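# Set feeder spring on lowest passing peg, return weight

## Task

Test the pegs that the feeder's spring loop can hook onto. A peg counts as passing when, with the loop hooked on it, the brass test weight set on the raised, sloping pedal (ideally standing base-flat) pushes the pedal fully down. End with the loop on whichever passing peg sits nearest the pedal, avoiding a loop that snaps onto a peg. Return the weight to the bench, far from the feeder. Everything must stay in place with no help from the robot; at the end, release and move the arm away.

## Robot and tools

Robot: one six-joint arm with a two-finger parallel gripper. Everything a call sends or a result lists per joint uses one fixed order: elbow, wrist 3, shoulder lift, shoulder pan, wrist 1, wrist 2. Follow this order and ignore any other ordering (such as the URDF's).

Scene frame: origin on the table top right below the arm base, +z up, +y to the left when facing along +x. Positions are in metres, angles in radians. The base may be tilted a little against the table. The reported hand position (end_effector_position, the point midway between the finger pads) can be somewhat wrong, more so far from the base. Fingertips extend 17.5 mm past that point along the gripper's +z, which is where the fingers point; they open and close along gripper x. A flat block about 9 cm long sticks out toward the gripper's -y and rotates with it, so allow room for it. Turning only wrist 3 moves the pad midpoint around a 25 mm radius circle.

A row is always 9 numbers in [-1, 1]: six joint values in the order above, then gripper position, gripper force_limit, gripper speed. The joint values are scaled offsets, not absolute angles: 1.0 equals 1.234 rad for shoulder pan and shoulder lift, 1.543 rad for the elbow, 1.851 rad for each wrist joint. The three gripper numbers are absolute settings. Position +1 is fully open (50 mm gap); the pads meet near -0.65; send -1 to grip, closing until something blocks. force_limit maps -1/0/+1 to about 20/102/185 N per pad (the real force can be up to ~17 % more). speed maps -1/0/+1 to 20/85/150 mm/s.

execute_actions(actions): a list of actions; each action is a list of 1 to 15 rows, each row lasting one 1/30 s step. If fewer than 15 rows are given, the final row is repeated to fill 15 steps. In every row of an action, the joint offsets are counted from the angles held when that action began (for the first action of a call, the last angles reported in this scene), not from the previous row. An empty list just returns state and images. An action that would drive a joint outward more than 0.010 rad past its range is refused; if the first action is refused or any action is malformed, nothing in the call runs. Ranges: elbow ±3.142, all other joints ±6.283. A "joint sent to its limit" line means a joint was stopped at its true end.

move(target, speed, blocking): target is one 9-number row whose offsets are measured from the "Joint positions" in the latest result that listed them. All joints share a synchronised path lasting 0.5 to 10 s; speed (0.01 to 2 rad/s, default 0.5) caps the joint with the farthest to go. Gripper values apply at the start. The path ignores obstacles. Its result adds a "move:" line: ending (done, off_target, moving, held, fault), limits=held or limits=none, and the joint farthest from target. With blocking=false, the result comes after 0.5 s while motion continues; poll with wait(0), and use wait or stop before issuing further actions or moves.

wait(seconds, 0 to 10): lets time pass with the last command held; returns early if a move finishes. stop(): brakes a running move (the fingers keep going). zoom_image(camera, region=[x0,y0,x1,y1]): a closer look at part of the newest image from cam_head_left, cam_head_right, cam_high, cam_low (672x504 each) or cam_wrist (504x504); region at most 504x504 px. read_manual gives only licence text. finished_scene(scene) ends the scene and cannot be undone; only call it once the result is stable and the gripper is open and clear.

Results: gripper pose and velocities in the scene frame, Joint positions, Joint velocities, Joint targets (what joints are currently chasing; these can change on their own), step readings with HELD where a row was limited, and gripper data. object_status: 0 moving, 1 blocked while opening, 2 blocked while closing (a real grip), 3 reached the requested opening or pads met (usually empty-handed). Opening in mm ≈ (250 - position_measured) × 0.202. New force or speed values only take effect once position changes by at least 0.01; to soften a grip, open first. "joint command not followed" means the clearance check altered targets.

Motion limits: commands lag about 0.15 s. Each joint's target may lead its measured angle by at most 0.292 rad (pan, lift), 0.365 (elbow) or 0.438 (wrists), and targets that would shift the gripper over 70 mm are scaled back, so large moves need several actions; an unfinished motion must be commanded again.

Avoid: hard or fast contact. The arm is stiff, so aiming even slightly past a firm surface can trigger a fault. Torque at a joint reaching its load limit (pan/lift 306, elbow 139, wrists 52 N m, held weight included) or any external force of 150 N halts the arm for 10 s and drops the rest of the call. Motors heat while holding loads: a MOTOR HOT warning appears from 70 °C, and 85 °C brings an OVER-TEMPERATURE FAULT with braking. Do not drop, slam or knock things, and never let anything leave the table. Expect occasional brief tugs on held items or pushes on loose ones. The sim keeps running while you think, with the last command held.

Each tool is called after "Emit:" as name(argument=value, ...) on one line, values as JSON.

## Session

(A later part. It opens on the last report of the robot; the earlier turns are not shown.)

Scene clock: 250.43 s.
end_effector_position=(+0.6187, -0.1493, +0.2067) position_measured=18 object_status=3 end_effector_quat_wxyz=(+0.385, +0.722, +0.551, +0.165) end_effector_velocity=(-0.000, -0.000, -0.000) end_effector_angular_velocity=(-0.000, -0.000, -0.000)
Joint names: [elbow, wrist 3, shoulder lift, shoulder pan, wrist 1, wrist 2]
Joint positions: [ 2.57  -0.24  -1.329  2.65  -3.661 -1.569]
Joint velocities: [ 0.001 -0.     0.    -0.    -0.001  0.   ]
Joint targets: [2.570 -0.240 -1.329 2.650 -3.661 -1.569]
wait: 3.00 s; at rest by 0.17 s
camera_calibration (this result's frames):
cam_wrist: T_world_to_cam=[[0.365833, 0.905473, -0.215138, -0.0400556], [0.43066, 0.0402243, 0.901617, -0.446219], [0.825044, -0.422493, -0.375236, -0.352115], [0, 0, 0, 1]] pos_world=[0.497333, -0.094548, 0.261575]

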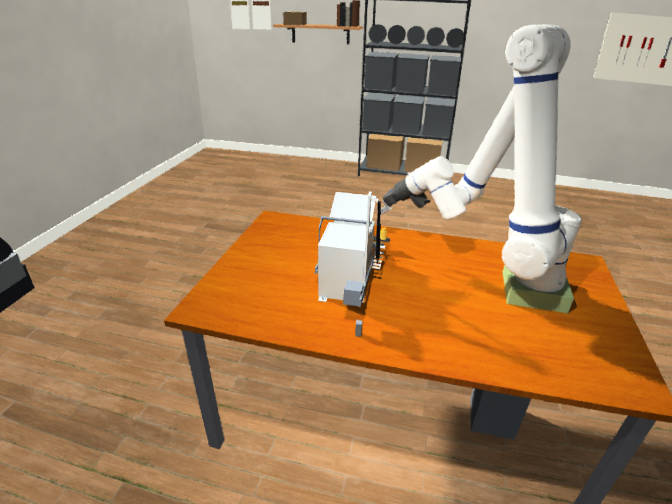

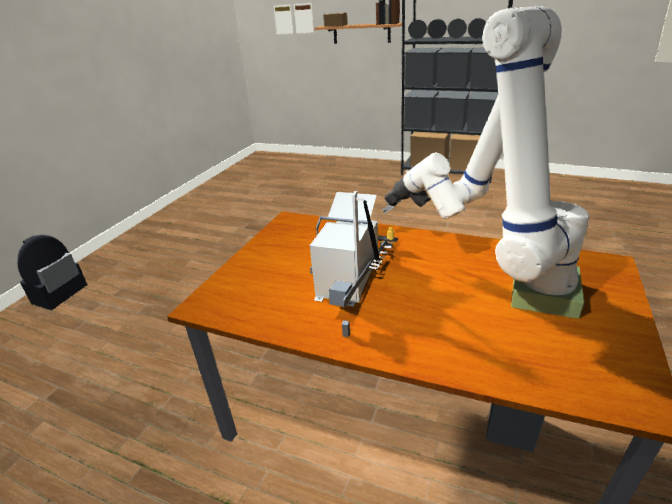

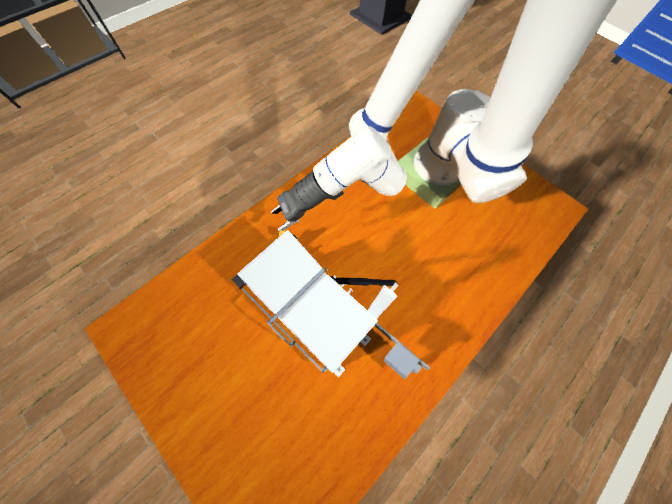

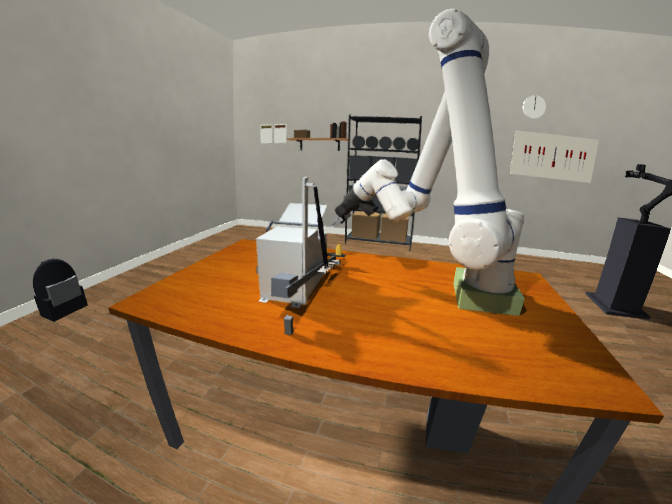

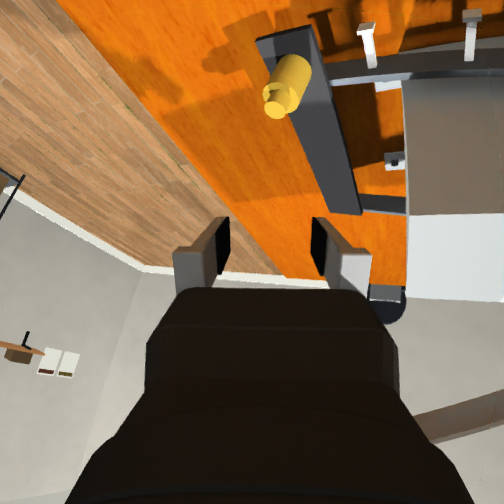

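Emit:
move(target=[0.0907,-0.0324,0.064,0,-0.1561,0.0049,0.3,-0.4,1], speed=0.6)

Emit:
move(target=[0.0008,-0.1107,0.4291,0.2755,-0.4232,0.0065,0.3,-0.4,1], speed=0.7)

Scene clock: 338.87 s.
end_effector_position=(+0.5613, -0.1158, +0.1854) position_measured=107 object_status=3 end_effector_quat_wxyz=(+0.417, +0.692, +0.564, +0.169) end_effector_velocity=(+0.000, +0.001, -0.000) end_effector_angular_velocity=(-0.001, +0.000, +0.003)
Joint names: [elbow, wrist 3, shoulder lift, shoulder pan, wrist 1, wrist 2]
Joint positions: [ 2.71 -0.3  -1.25  2.65 -3.95 -1.56]
Joint velocities: [ 0.    -0.001  0.001  0.003 -0.001  0.   ]
Joint targets: [2.710 -0.300 -1.250 2.650 -3.950 -1.560]
move: done; limits=none; farthest joint: the shoulder pan, 0.000 radians from its target (0.000 radians at the start)
camera_calibration (this result's frames):
cam_wrist: T_world_to_cam=[[0.335137, 0.904285, -0.264485, -0.0277621], [0.389809, 0.122483, 0.912714, -0.373165], [0.857748, -0.408983, -0.31145, -0.327185], [0, 0, 0, 1]] pos_world=[0.435409, -0.0630017, 0.231348]

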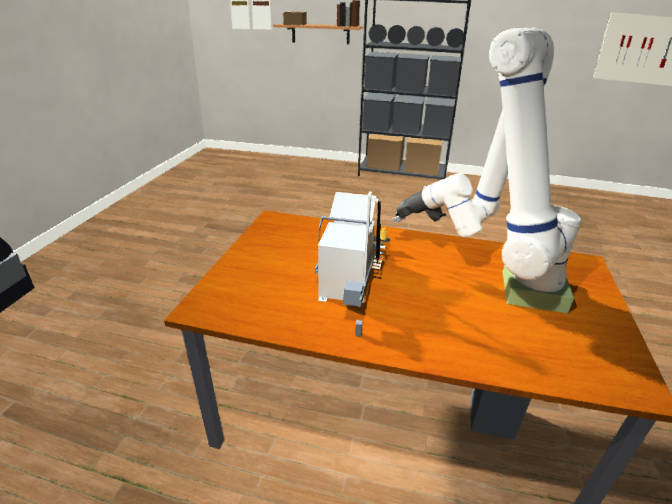

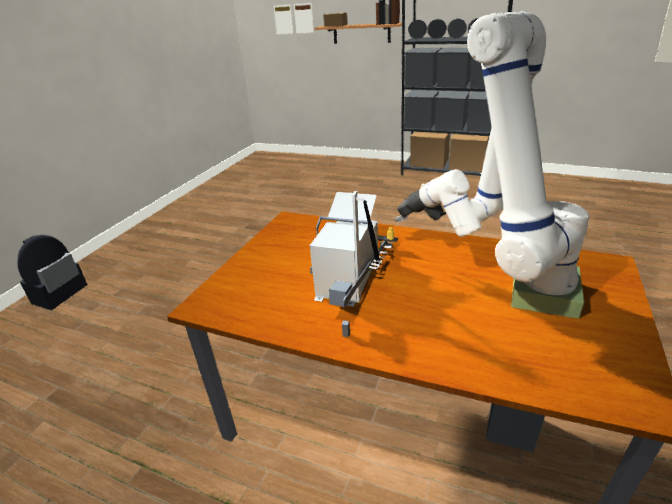

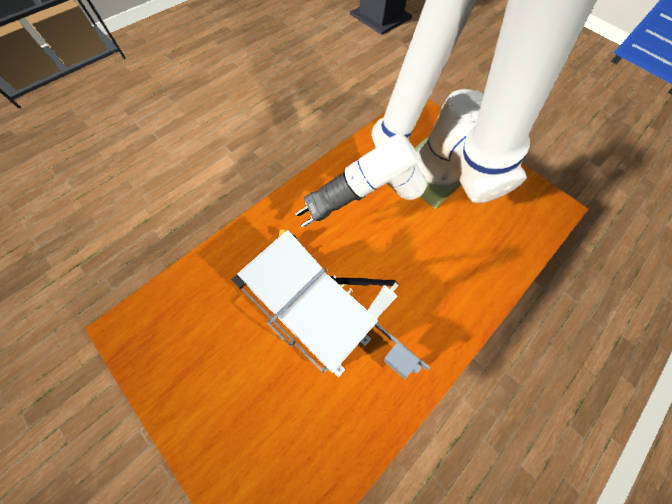

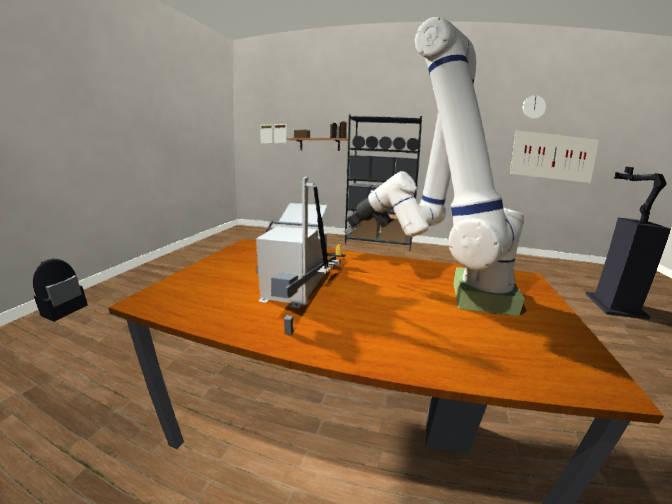

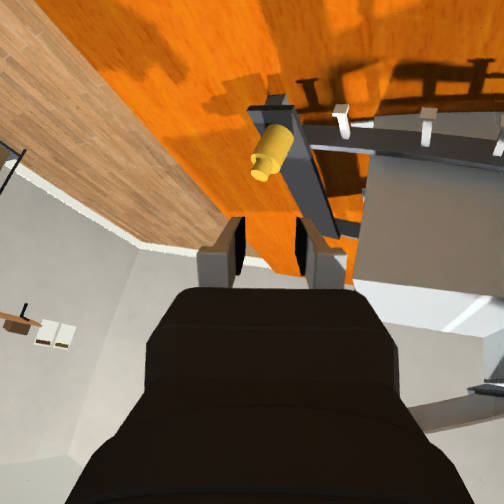

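Scene clock: 340.63 s.
end_effector_position=(+0.5583, +0.0785, +0.1289) position_measured=107 object_status=3 end_effector_quat_wxyz=(+0.501, +0.474, +0.681, +0.246) end_effector_velocity=(-0.000, -0.000, +0.000) end_effector_angular_velocity=(-0.001, -0.000, +0.000)
Joint names: [elbow, wrist 3, shoulder lift, shoulder pan, wrist 1, wrist 2]
Joint positions: [ 2.711 -0.505 -0.721  2.99  -4.734 -1.548]
Joint velocities: [ 0.001 -0.001  0.001 -0.    -0.002  0.   ]
Joint targets: [2.711 -0.505 -0.721 2.990 -4.734 -1.548]
move: done; limits=none; farthest joint: the shoulder pan, 0.000 radians from its target (0.340 radians at the start)
camera_calibration (this result's frames):
cam_wrist: T_world_to_cam=[[-0.0103642, 0.883974, -0.467421, 0.00334021], [0.0889626, 0.466407, 0.880085, -0.199089], [0.995981, -0.0324616, -0.0834746, -0.398898], [0, 0, 0, 1]] pos_world=[0.415041, 0.0769551, 0.143479]

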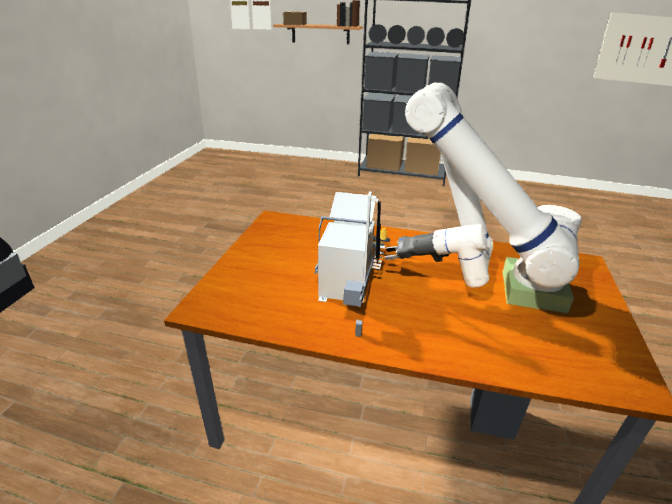

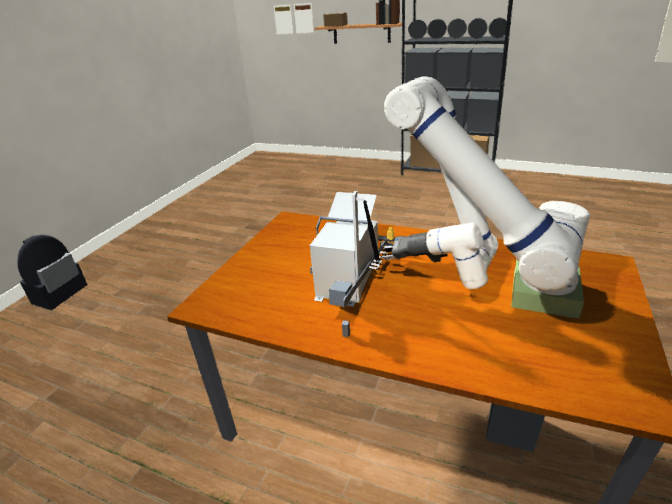

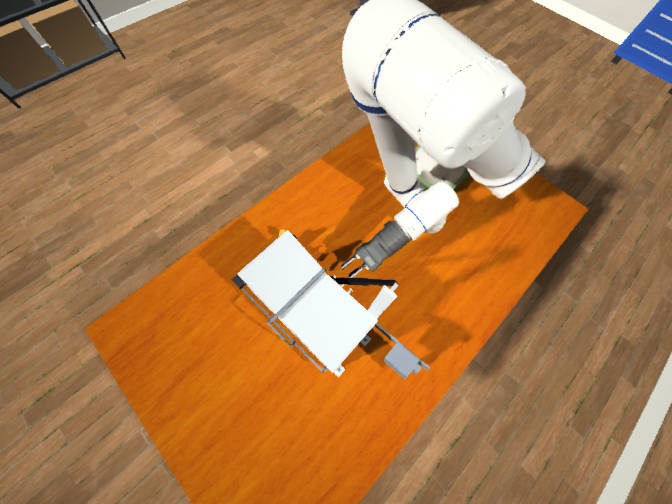

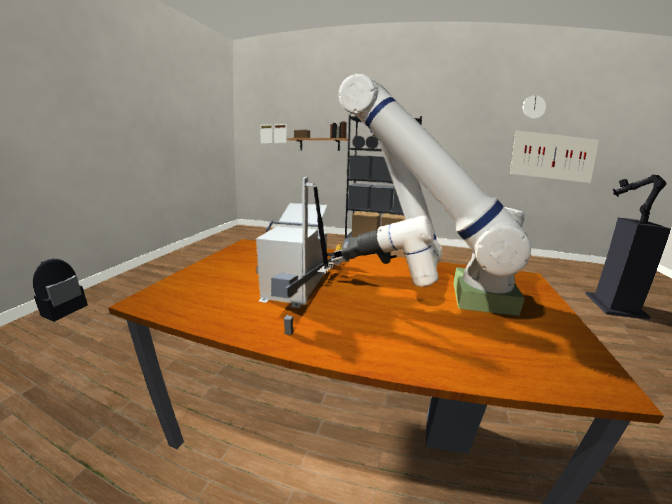

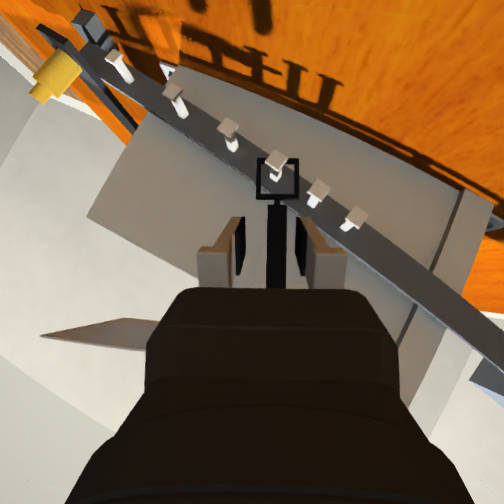

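Emit:
zoom_image(camera="cam_wrist", region=[190,100,390,300])

Emit:
zoom_image(camera="cam_wrist", region=[60,0,300,200])

Region (190, 100, 390, 300) of cam_wrist's 504x504 image, scaled by 2.520, with more detail than that image has.

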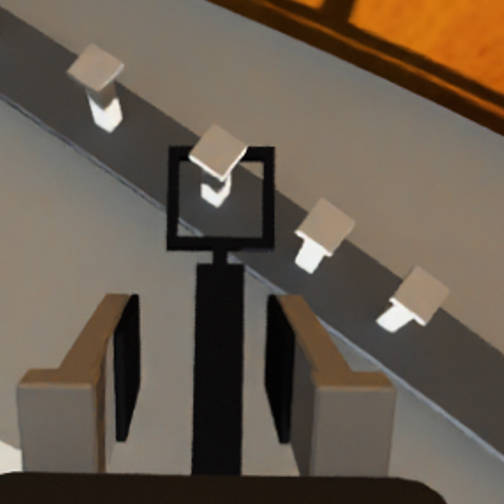

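Region (60, 0, 300, 200) of cam_wrist's 504x504 image, scaled by 2.100, with more detail than that image has.

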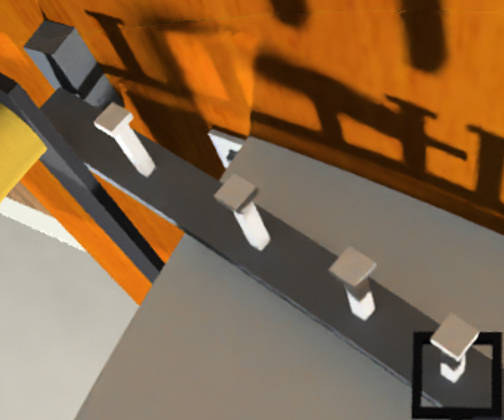

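Emit:
move(target=[-0.0466,0.0079,-0.0396,0.0312,0.0659,-0.0192,0.3,-0.4,1], speed=0.2)

Emit:
zoom_image(camera="cam_wrist", region=[170,80,370,280])

Scene clock: 388.70 s.
end_effector_position=(+0.5968, +0.0841, +0.1267) position_measured=107 object_status=3 end_effector_quat_wxyz=(+0.500, +0.474, +0.682, +0.246) end_effector_velocity=(+0.001, +0.000, +0.000) end_effector_angular_velocity=(-0.001, -0.000, +0.001)
Joint names: [elbow, wrist 3, shoulder lift, shoulder pan, wrist 1, wrist 2]
Joint positions: [ 2.639 -0.491 -0.769  3.028 -4.612 -1.583]
Joint velocities: [-0.001 -0.001 -0.001  0.001  0.002 -0.   ]
Joint targets: [2.639 -0.491 -0.770 3.029 -4.612 -1.583]
move: done; limits=none; farthest joint: the shoulder pan, 0.000 radians from its target (0.038 radians at the start)
camera_calibration (this result's frames):
cam_wrist: T_world_to_cam=[[-0.011042, 0.883915, -0.467517, -0.00182049], [0.0901289, 0.466522, 0.879905, -0.203867], [0.995869, -0.0324209, -0.0848176, -0.437033], [0, 0, 0, 1]] pos_world=[0.453581, 0.0825486, 0.141464]

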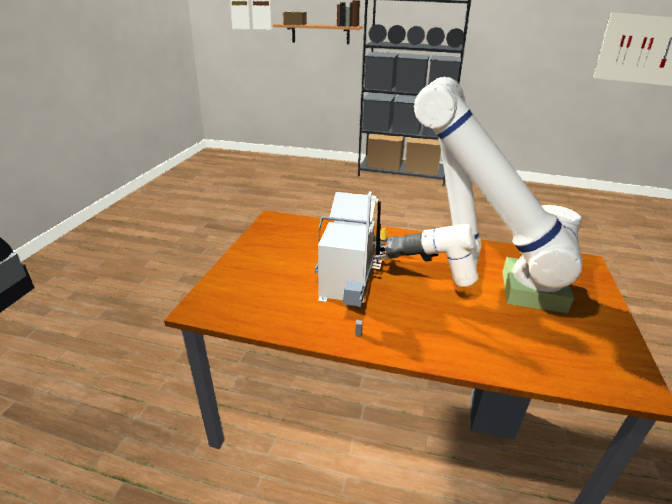

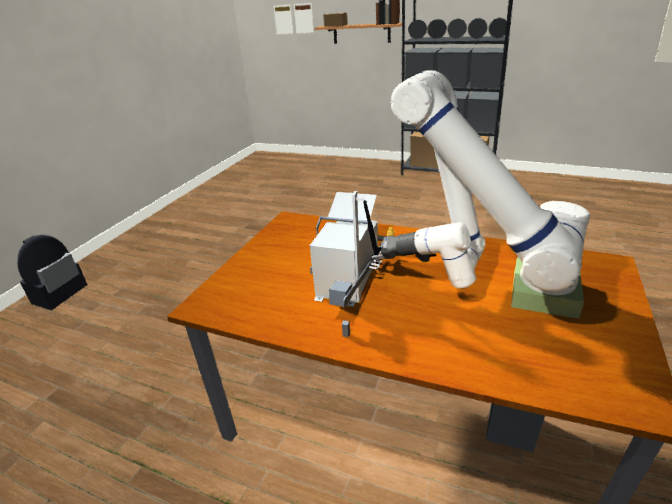

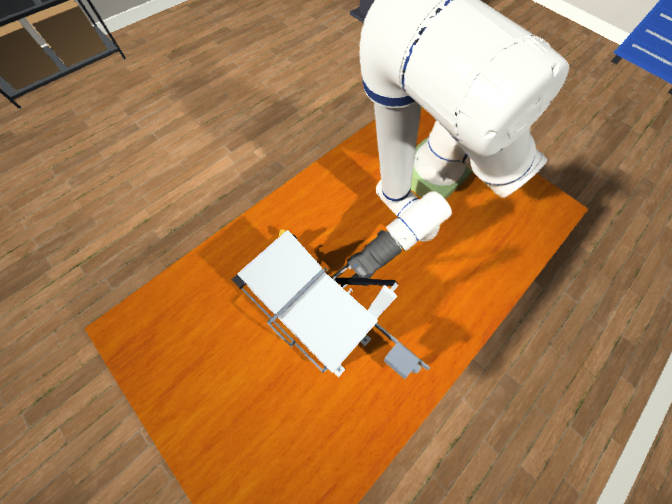

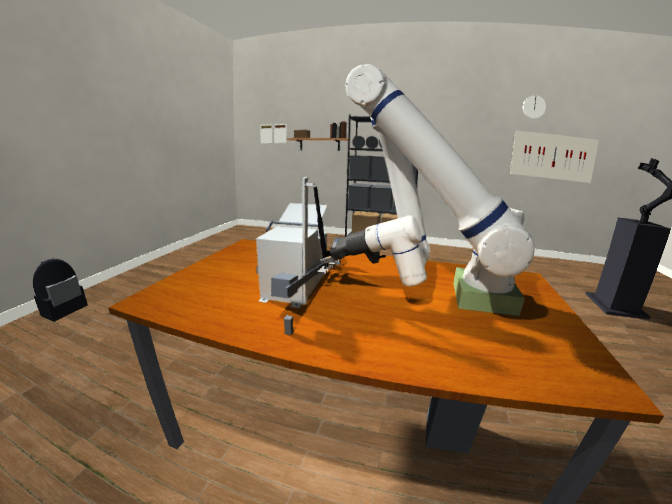

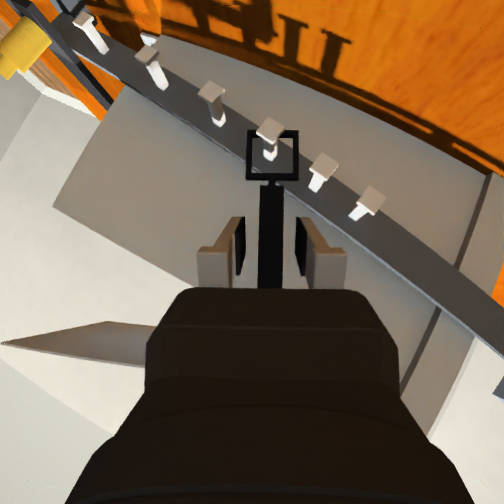

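Region (170, 80, 370, 280) of cam_wrist's 504x504 image, scaled by 2.520, with more detail than that image has.

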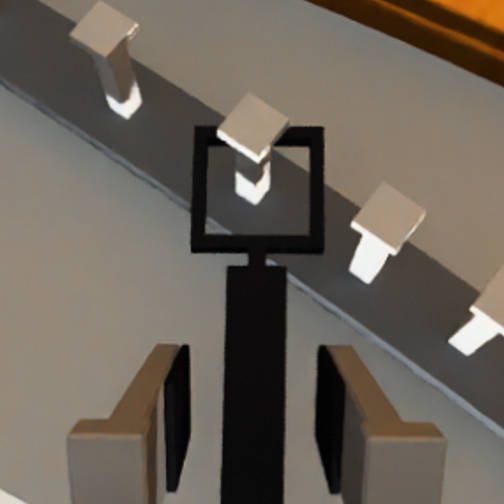

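Emit:
move(target=[0,0,0,0,0,0,-1,-0.4,0])

Emit:
move(target=[-0.001,-0.0025,0.0164,-0.0099,-0.01,0.0061,-1,-0.4,0], speed=0.04)

Emit:
zoom_image(camera="cam_wrist", region=[170,80,370,280])

Scene clock: 405.23 s.
end_effector_position=(+0.5969, +0.0841, +0.1268) position_measured=190 object_status=2 end_effector_quat_wxyz=(+0.500, +0.474, +0.682, +0.246) end_effector_velocity=(+0.000, -0.001, +0.000) end_effector_angular_velocity=(-0.000, -0.000, -0.002)
Joint names: [elbow, wrist 3, shoulder lift, shoulder pan, wrist 1, wrist 2]
Joint positions: [ 2.639 -0.491 -0.77   3.029 -4.612 -1.583]
Joint velocities: [-0.    -0.    -0.    -0.002  0.001 -0.   ]
Joint targets: [2.639 -0.491 -0.769 3.028 -4.612 -1.583]
move: done; limits=none; farthest joint: the shoulder pan, 0.001 radians from its target (0.001 radians at the start)
camera_calibration (this result's frames):
cam_wrist: T_world_to_cam=[[-0.0109766, 0.883919, -0.467511, -0.00185307], [0.0900159, 0.466514, 0.879922, -0.20386], [0.99588, -0.0324248, -0.0846875, -0.437083], [0, 0, 0, 1]] pos_world=[0.453613, 0.0825691, 0.141499]

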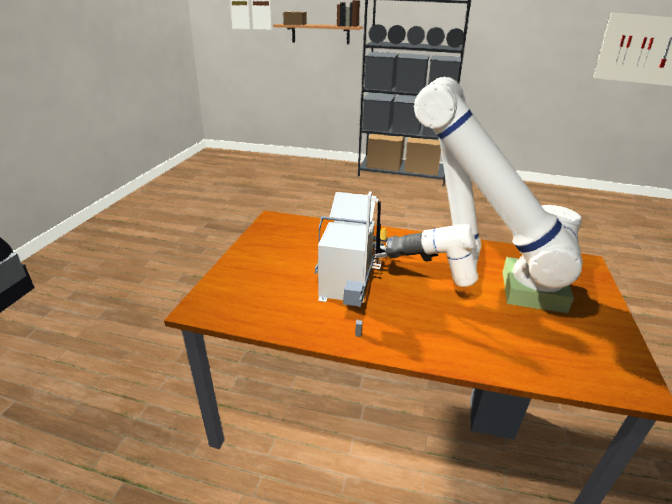

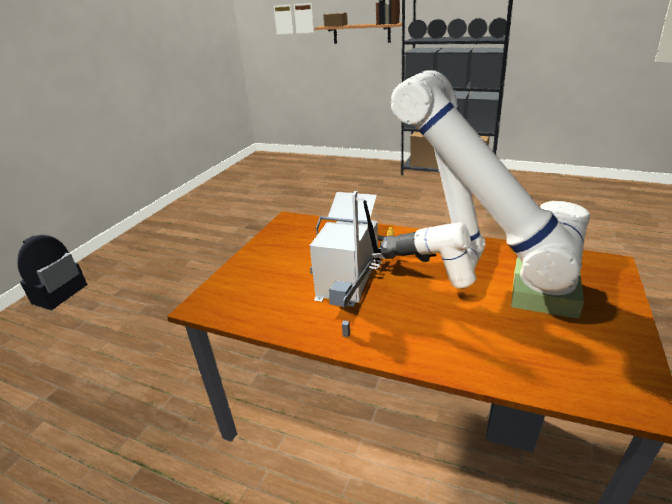

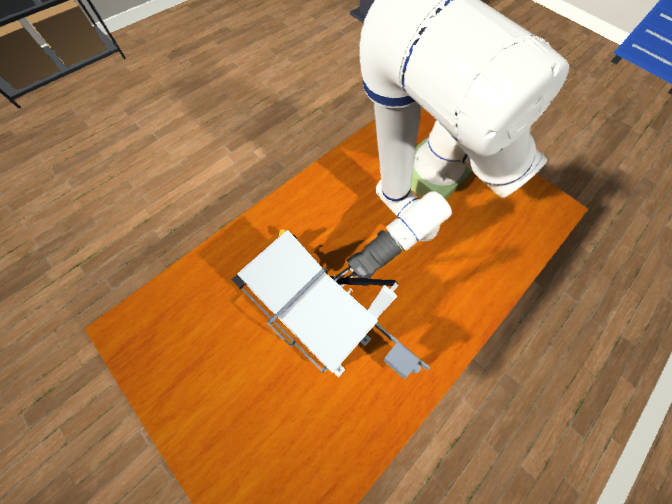

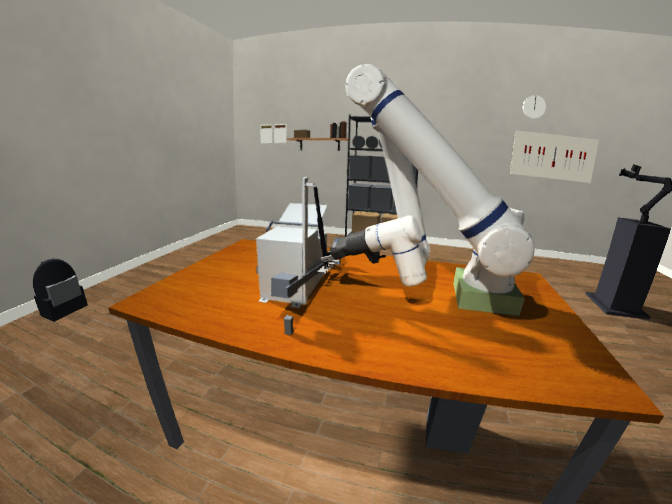

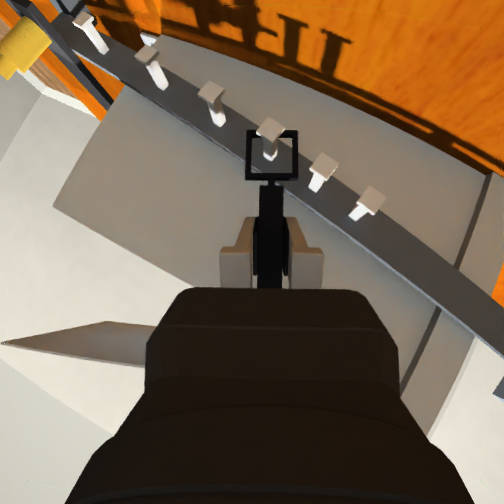

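Scene clock: 406.03 s.
end_effector_position=(+0.5970, +0.0801, +0.1210) position_measured=190 object_status=2 end_effector_quat_wxyz=(+0.500, +0.474, +0.682, +0.246) end_effector_velocity=(+0.000, -0.000, -0.000) end_effector_angular_velocity=(-0.001, -0.000, +0.001)
Joint names: [elbow, wrist 3, shoulder lift, shoulder pan, wrist 1, wrist 2]
Joint positions: [ 2.638 -0.495 -0.749  3.016 -4.63  -1.572]
Joint velocities: [-0.    -0.001  0.002 -0.001 -0.002  0.001]
Joint targets: [2.638 -0.495 -0.749 3.016 -4.630 -1.572]
move: done; limits=none; farthest joint: the shoulder pan, 0.000 radians from its target (0.012 radians at the start)
camera_calibration (this result's frames):
cam_wrist: T_world_to_cam=[[-0.0110588, 0.883993, -0.46737, -0.00103015], [0.0901919, 0.466375, 0.879977, -0.197064], [0.995863, -0.0324215, -0.0848866, -0.437733], [0, 0, 0, 1]] pos_world=[0.453685, 0.0786246, 0.135773]

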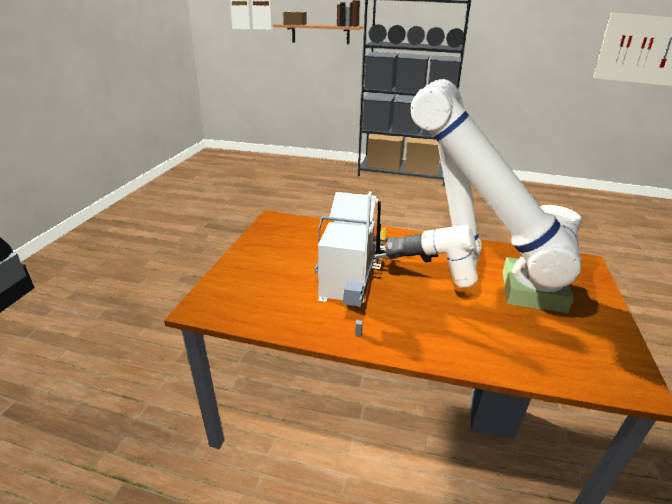

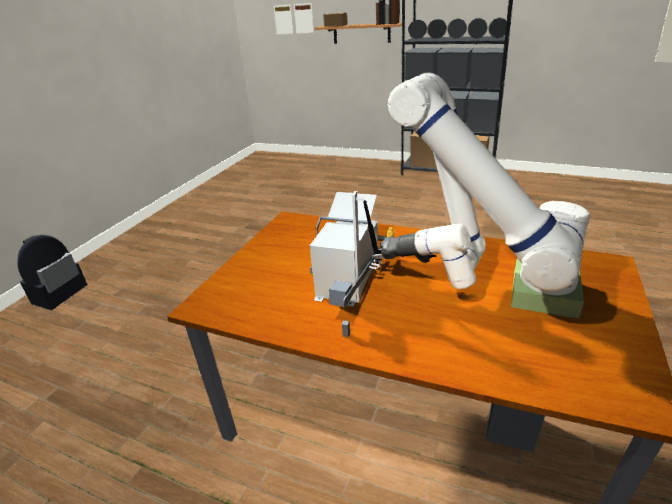

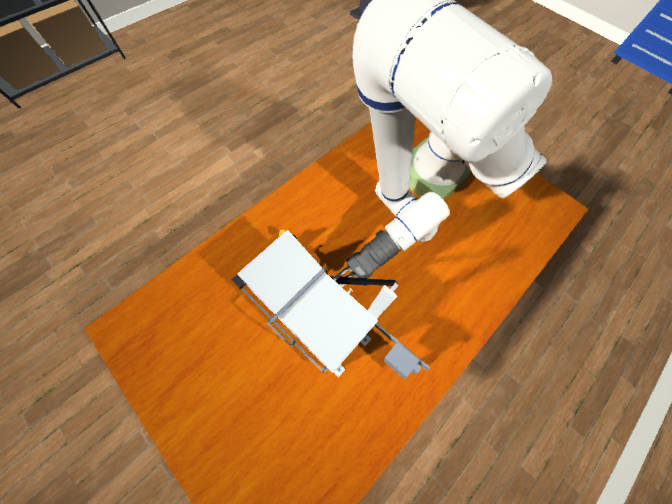

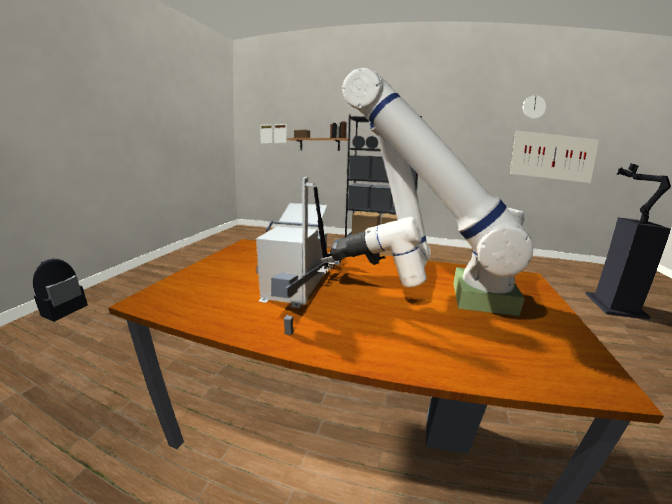

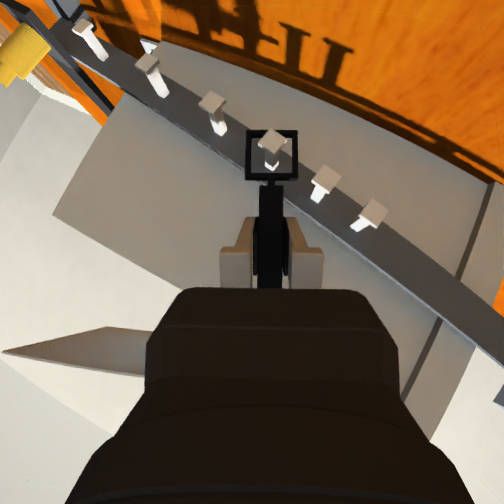

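Region (170, 80, 370, 280) of cam_wrist's 504x504 image, scaled by 2.520, with more detail than that image has.

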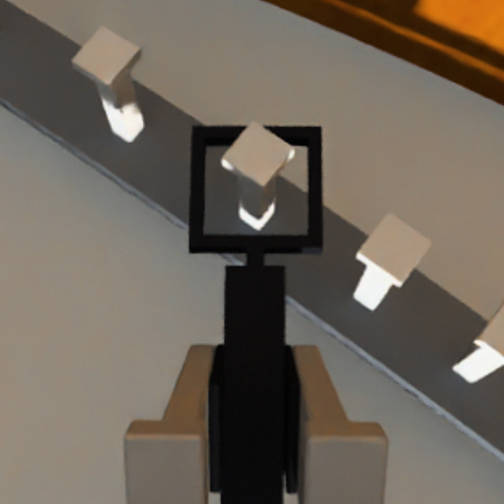

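Emit:
move(target=[0.0247,0.0053,-0.0397,0.0159,0.0402,-0.0285,-1,-0.4,0], speed=0.08)

Emit:
zoom_image(camera="cam_wrist", region=[170,80,370,280])

Scene clock: 463.43 s.
end_effector_position=(+0.5752, +0.0790, +0.1214) position_measured=190 object_status=2 end_effector_quat_wxyz=(+0.483, +0.492, +0.690, +0.221) end_effector_velocity=(-0.000, +0.000, +0.000) end_effector_angular_velocity=(-0.002, +0.001, +0.000)
Joint names: [elbow, wrist 3, shoulder lift, shoulder pan, wrist 1, wrist 2]
Joint positions: [ 2.676 -0.485 -0.798  3.036 -4.556 -1.625]
Joint velocities: [ 0.001 -0.001 -0.002  0.001  0.002 -0.002]
Joint targets: [2.676 -0.485 -0.798 3.036 -4.556 -1.625]
move: done; limits=none; farthest joint: the elbow, 0.001 radians from its target (0.039 radians at the start)
camera_calibration (this result's frames):
cam_wrist: T_world_to_cam=[[-0.0117818, 0.882424, -0.470307, 0.000747564], [0.161573, 0.465839, 0.869993, -0.234678], [0.98679, -0.0657389, -0.148065, -0.400551], [0, 0, 0, 1]] pos_world=[0.433186, 0.0823305, 0.145212]

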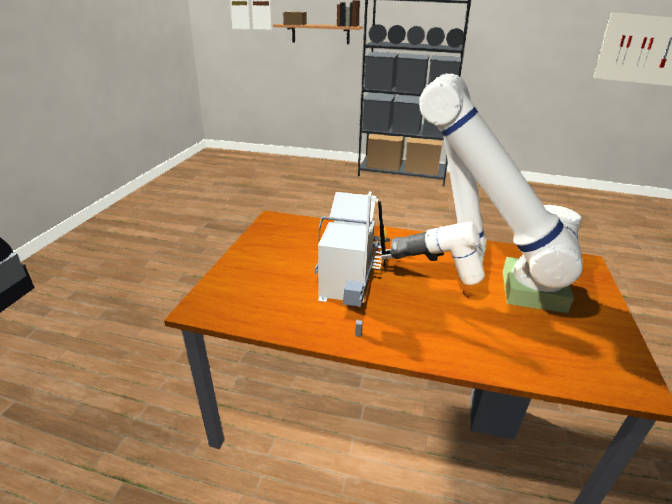

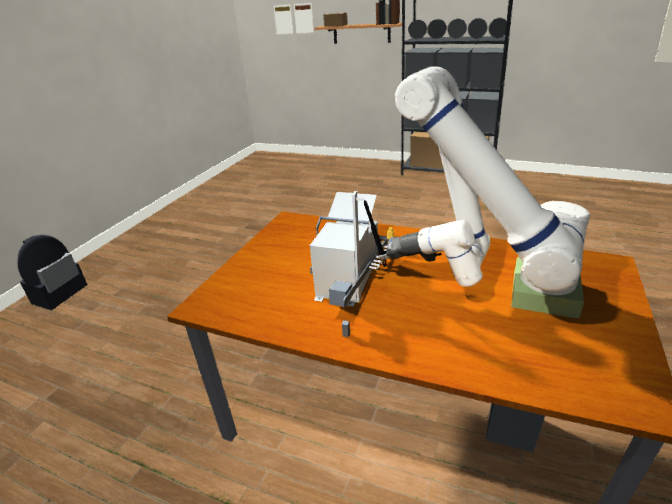

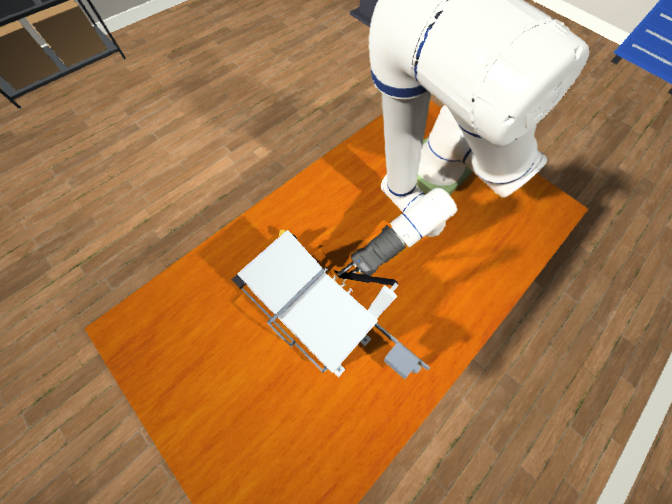

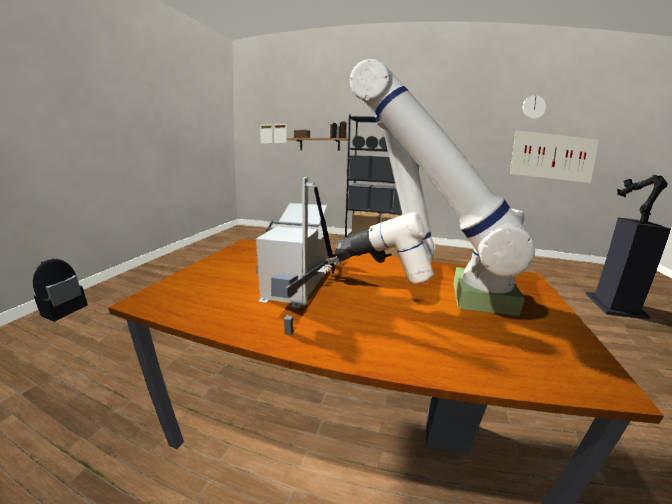

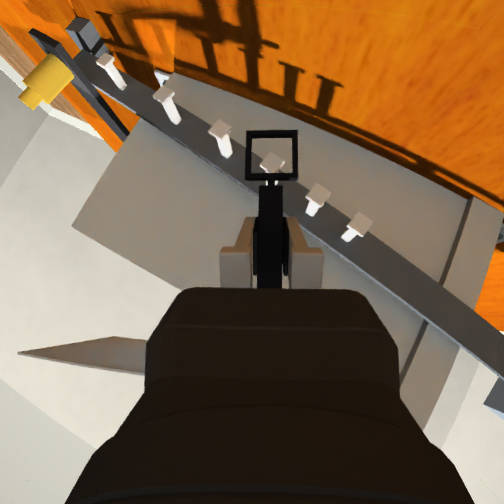

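Region (170, 80, 370, 280) of cam_wrist's 504x504 image, scaled by 2.520, with more detail than that image has.

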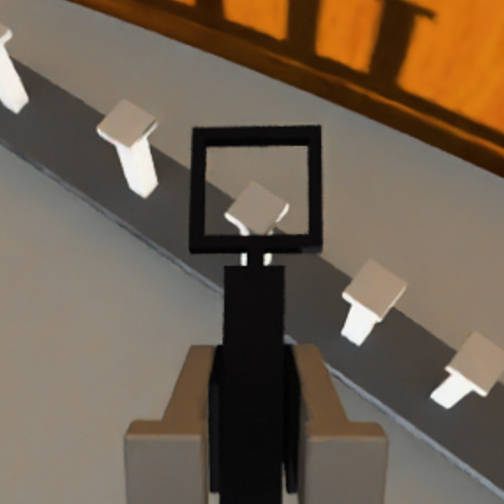

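Emit:
move(target=[-0.0065,-0.1219,0.1207,-0.1447,-0.1055,0.054,-1,-0.4,0], speed=0.2)

Emit:
zoom_image(camera="cam_wrist", region=[170,80,370,280])

Scene clock: 471.80 s.
end_effector_position=(+0.5795, +0.0014, +0.1023) position_measured=190 object_status=2 end_effector_quat_wxyz=(+0.529, +0.445, +0.703, +0.168) end_effector_velocity=(+0.000, +0.000, -0.000) end_effector_angular_velocity=(-0.001, -0.000, +0.002)
Joint names: [elbow, wrist 3, shoulder lift, shoulder pan, wrist 1, wrist 2]
Joint positions: [ 2.666 -0.711 -0.65   2.858 -4.751 -1.525]
Joint velocities: [-0.    -0.001  0.002  0.    -0.002  0.001]
Joint targets: [2.666 -0.711 -0.649 2.857 -4.751 -1.525]
move: done; limits=none; farthest joint: the shoulder pan, 0.000 radians from its target (0.179 radians at the start)
camera_calibration (this result's frames):
cam_wrist: T_world_to_cam=[[-0.00626419, 0.789725, -0.613429, 0.0719165], [0.142663, 0.607872, 0.781114, -0.162832], [0.989751, -0.0826208, -0.116473, -0.417646], [0, 0, 0, 1]] pos_world=[0.437046, 0.00768017, 0.122661]

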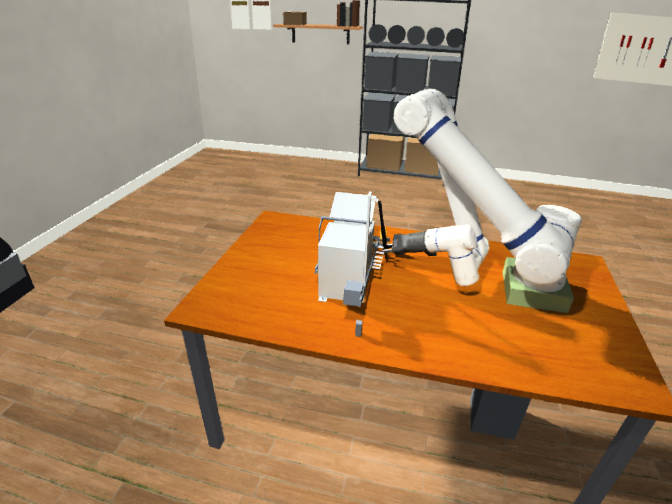

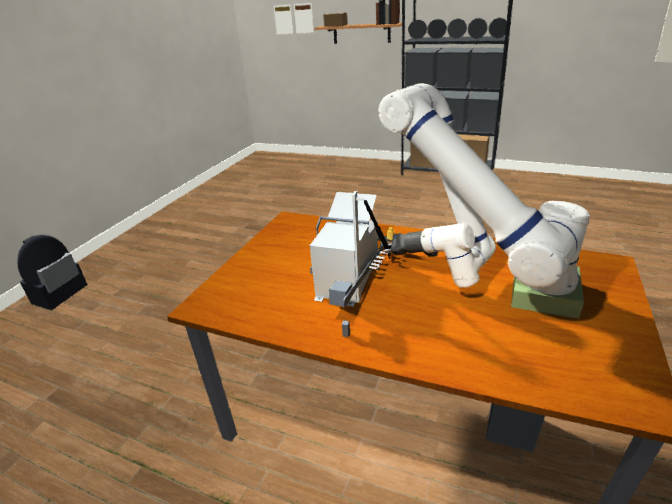

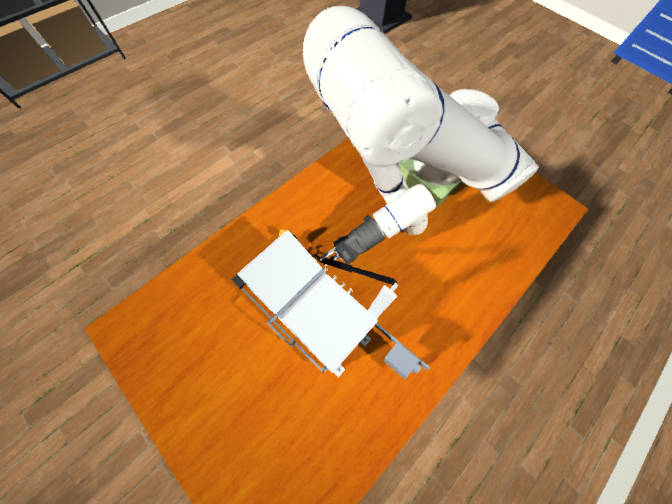

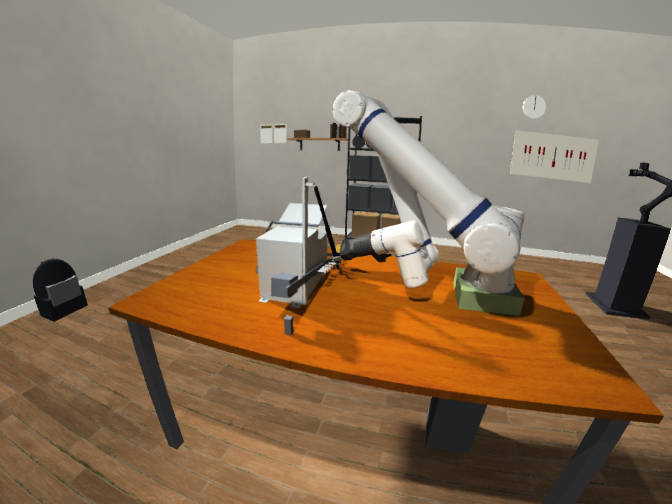

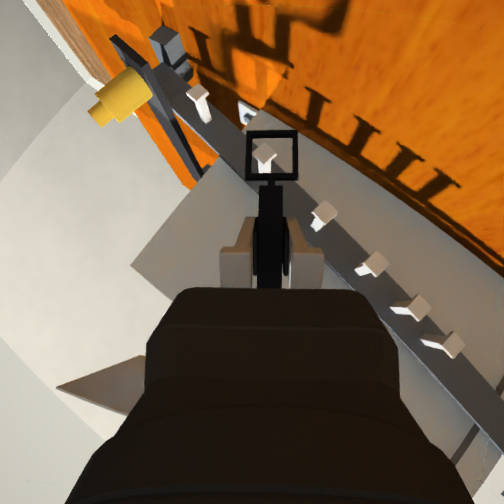

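Region (170, 80, 370, 280) of cam_wrist's 504x504 image, scaled by 2.520, with more detail than that image has.

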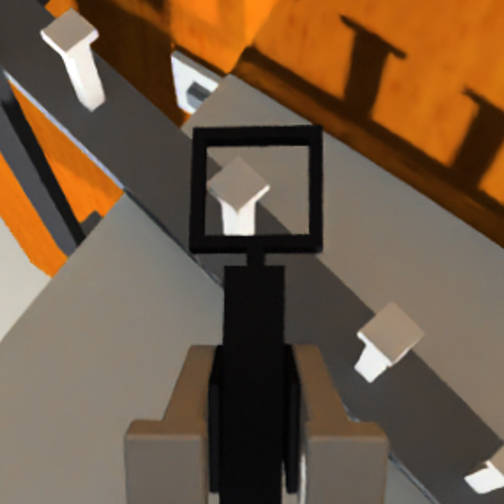

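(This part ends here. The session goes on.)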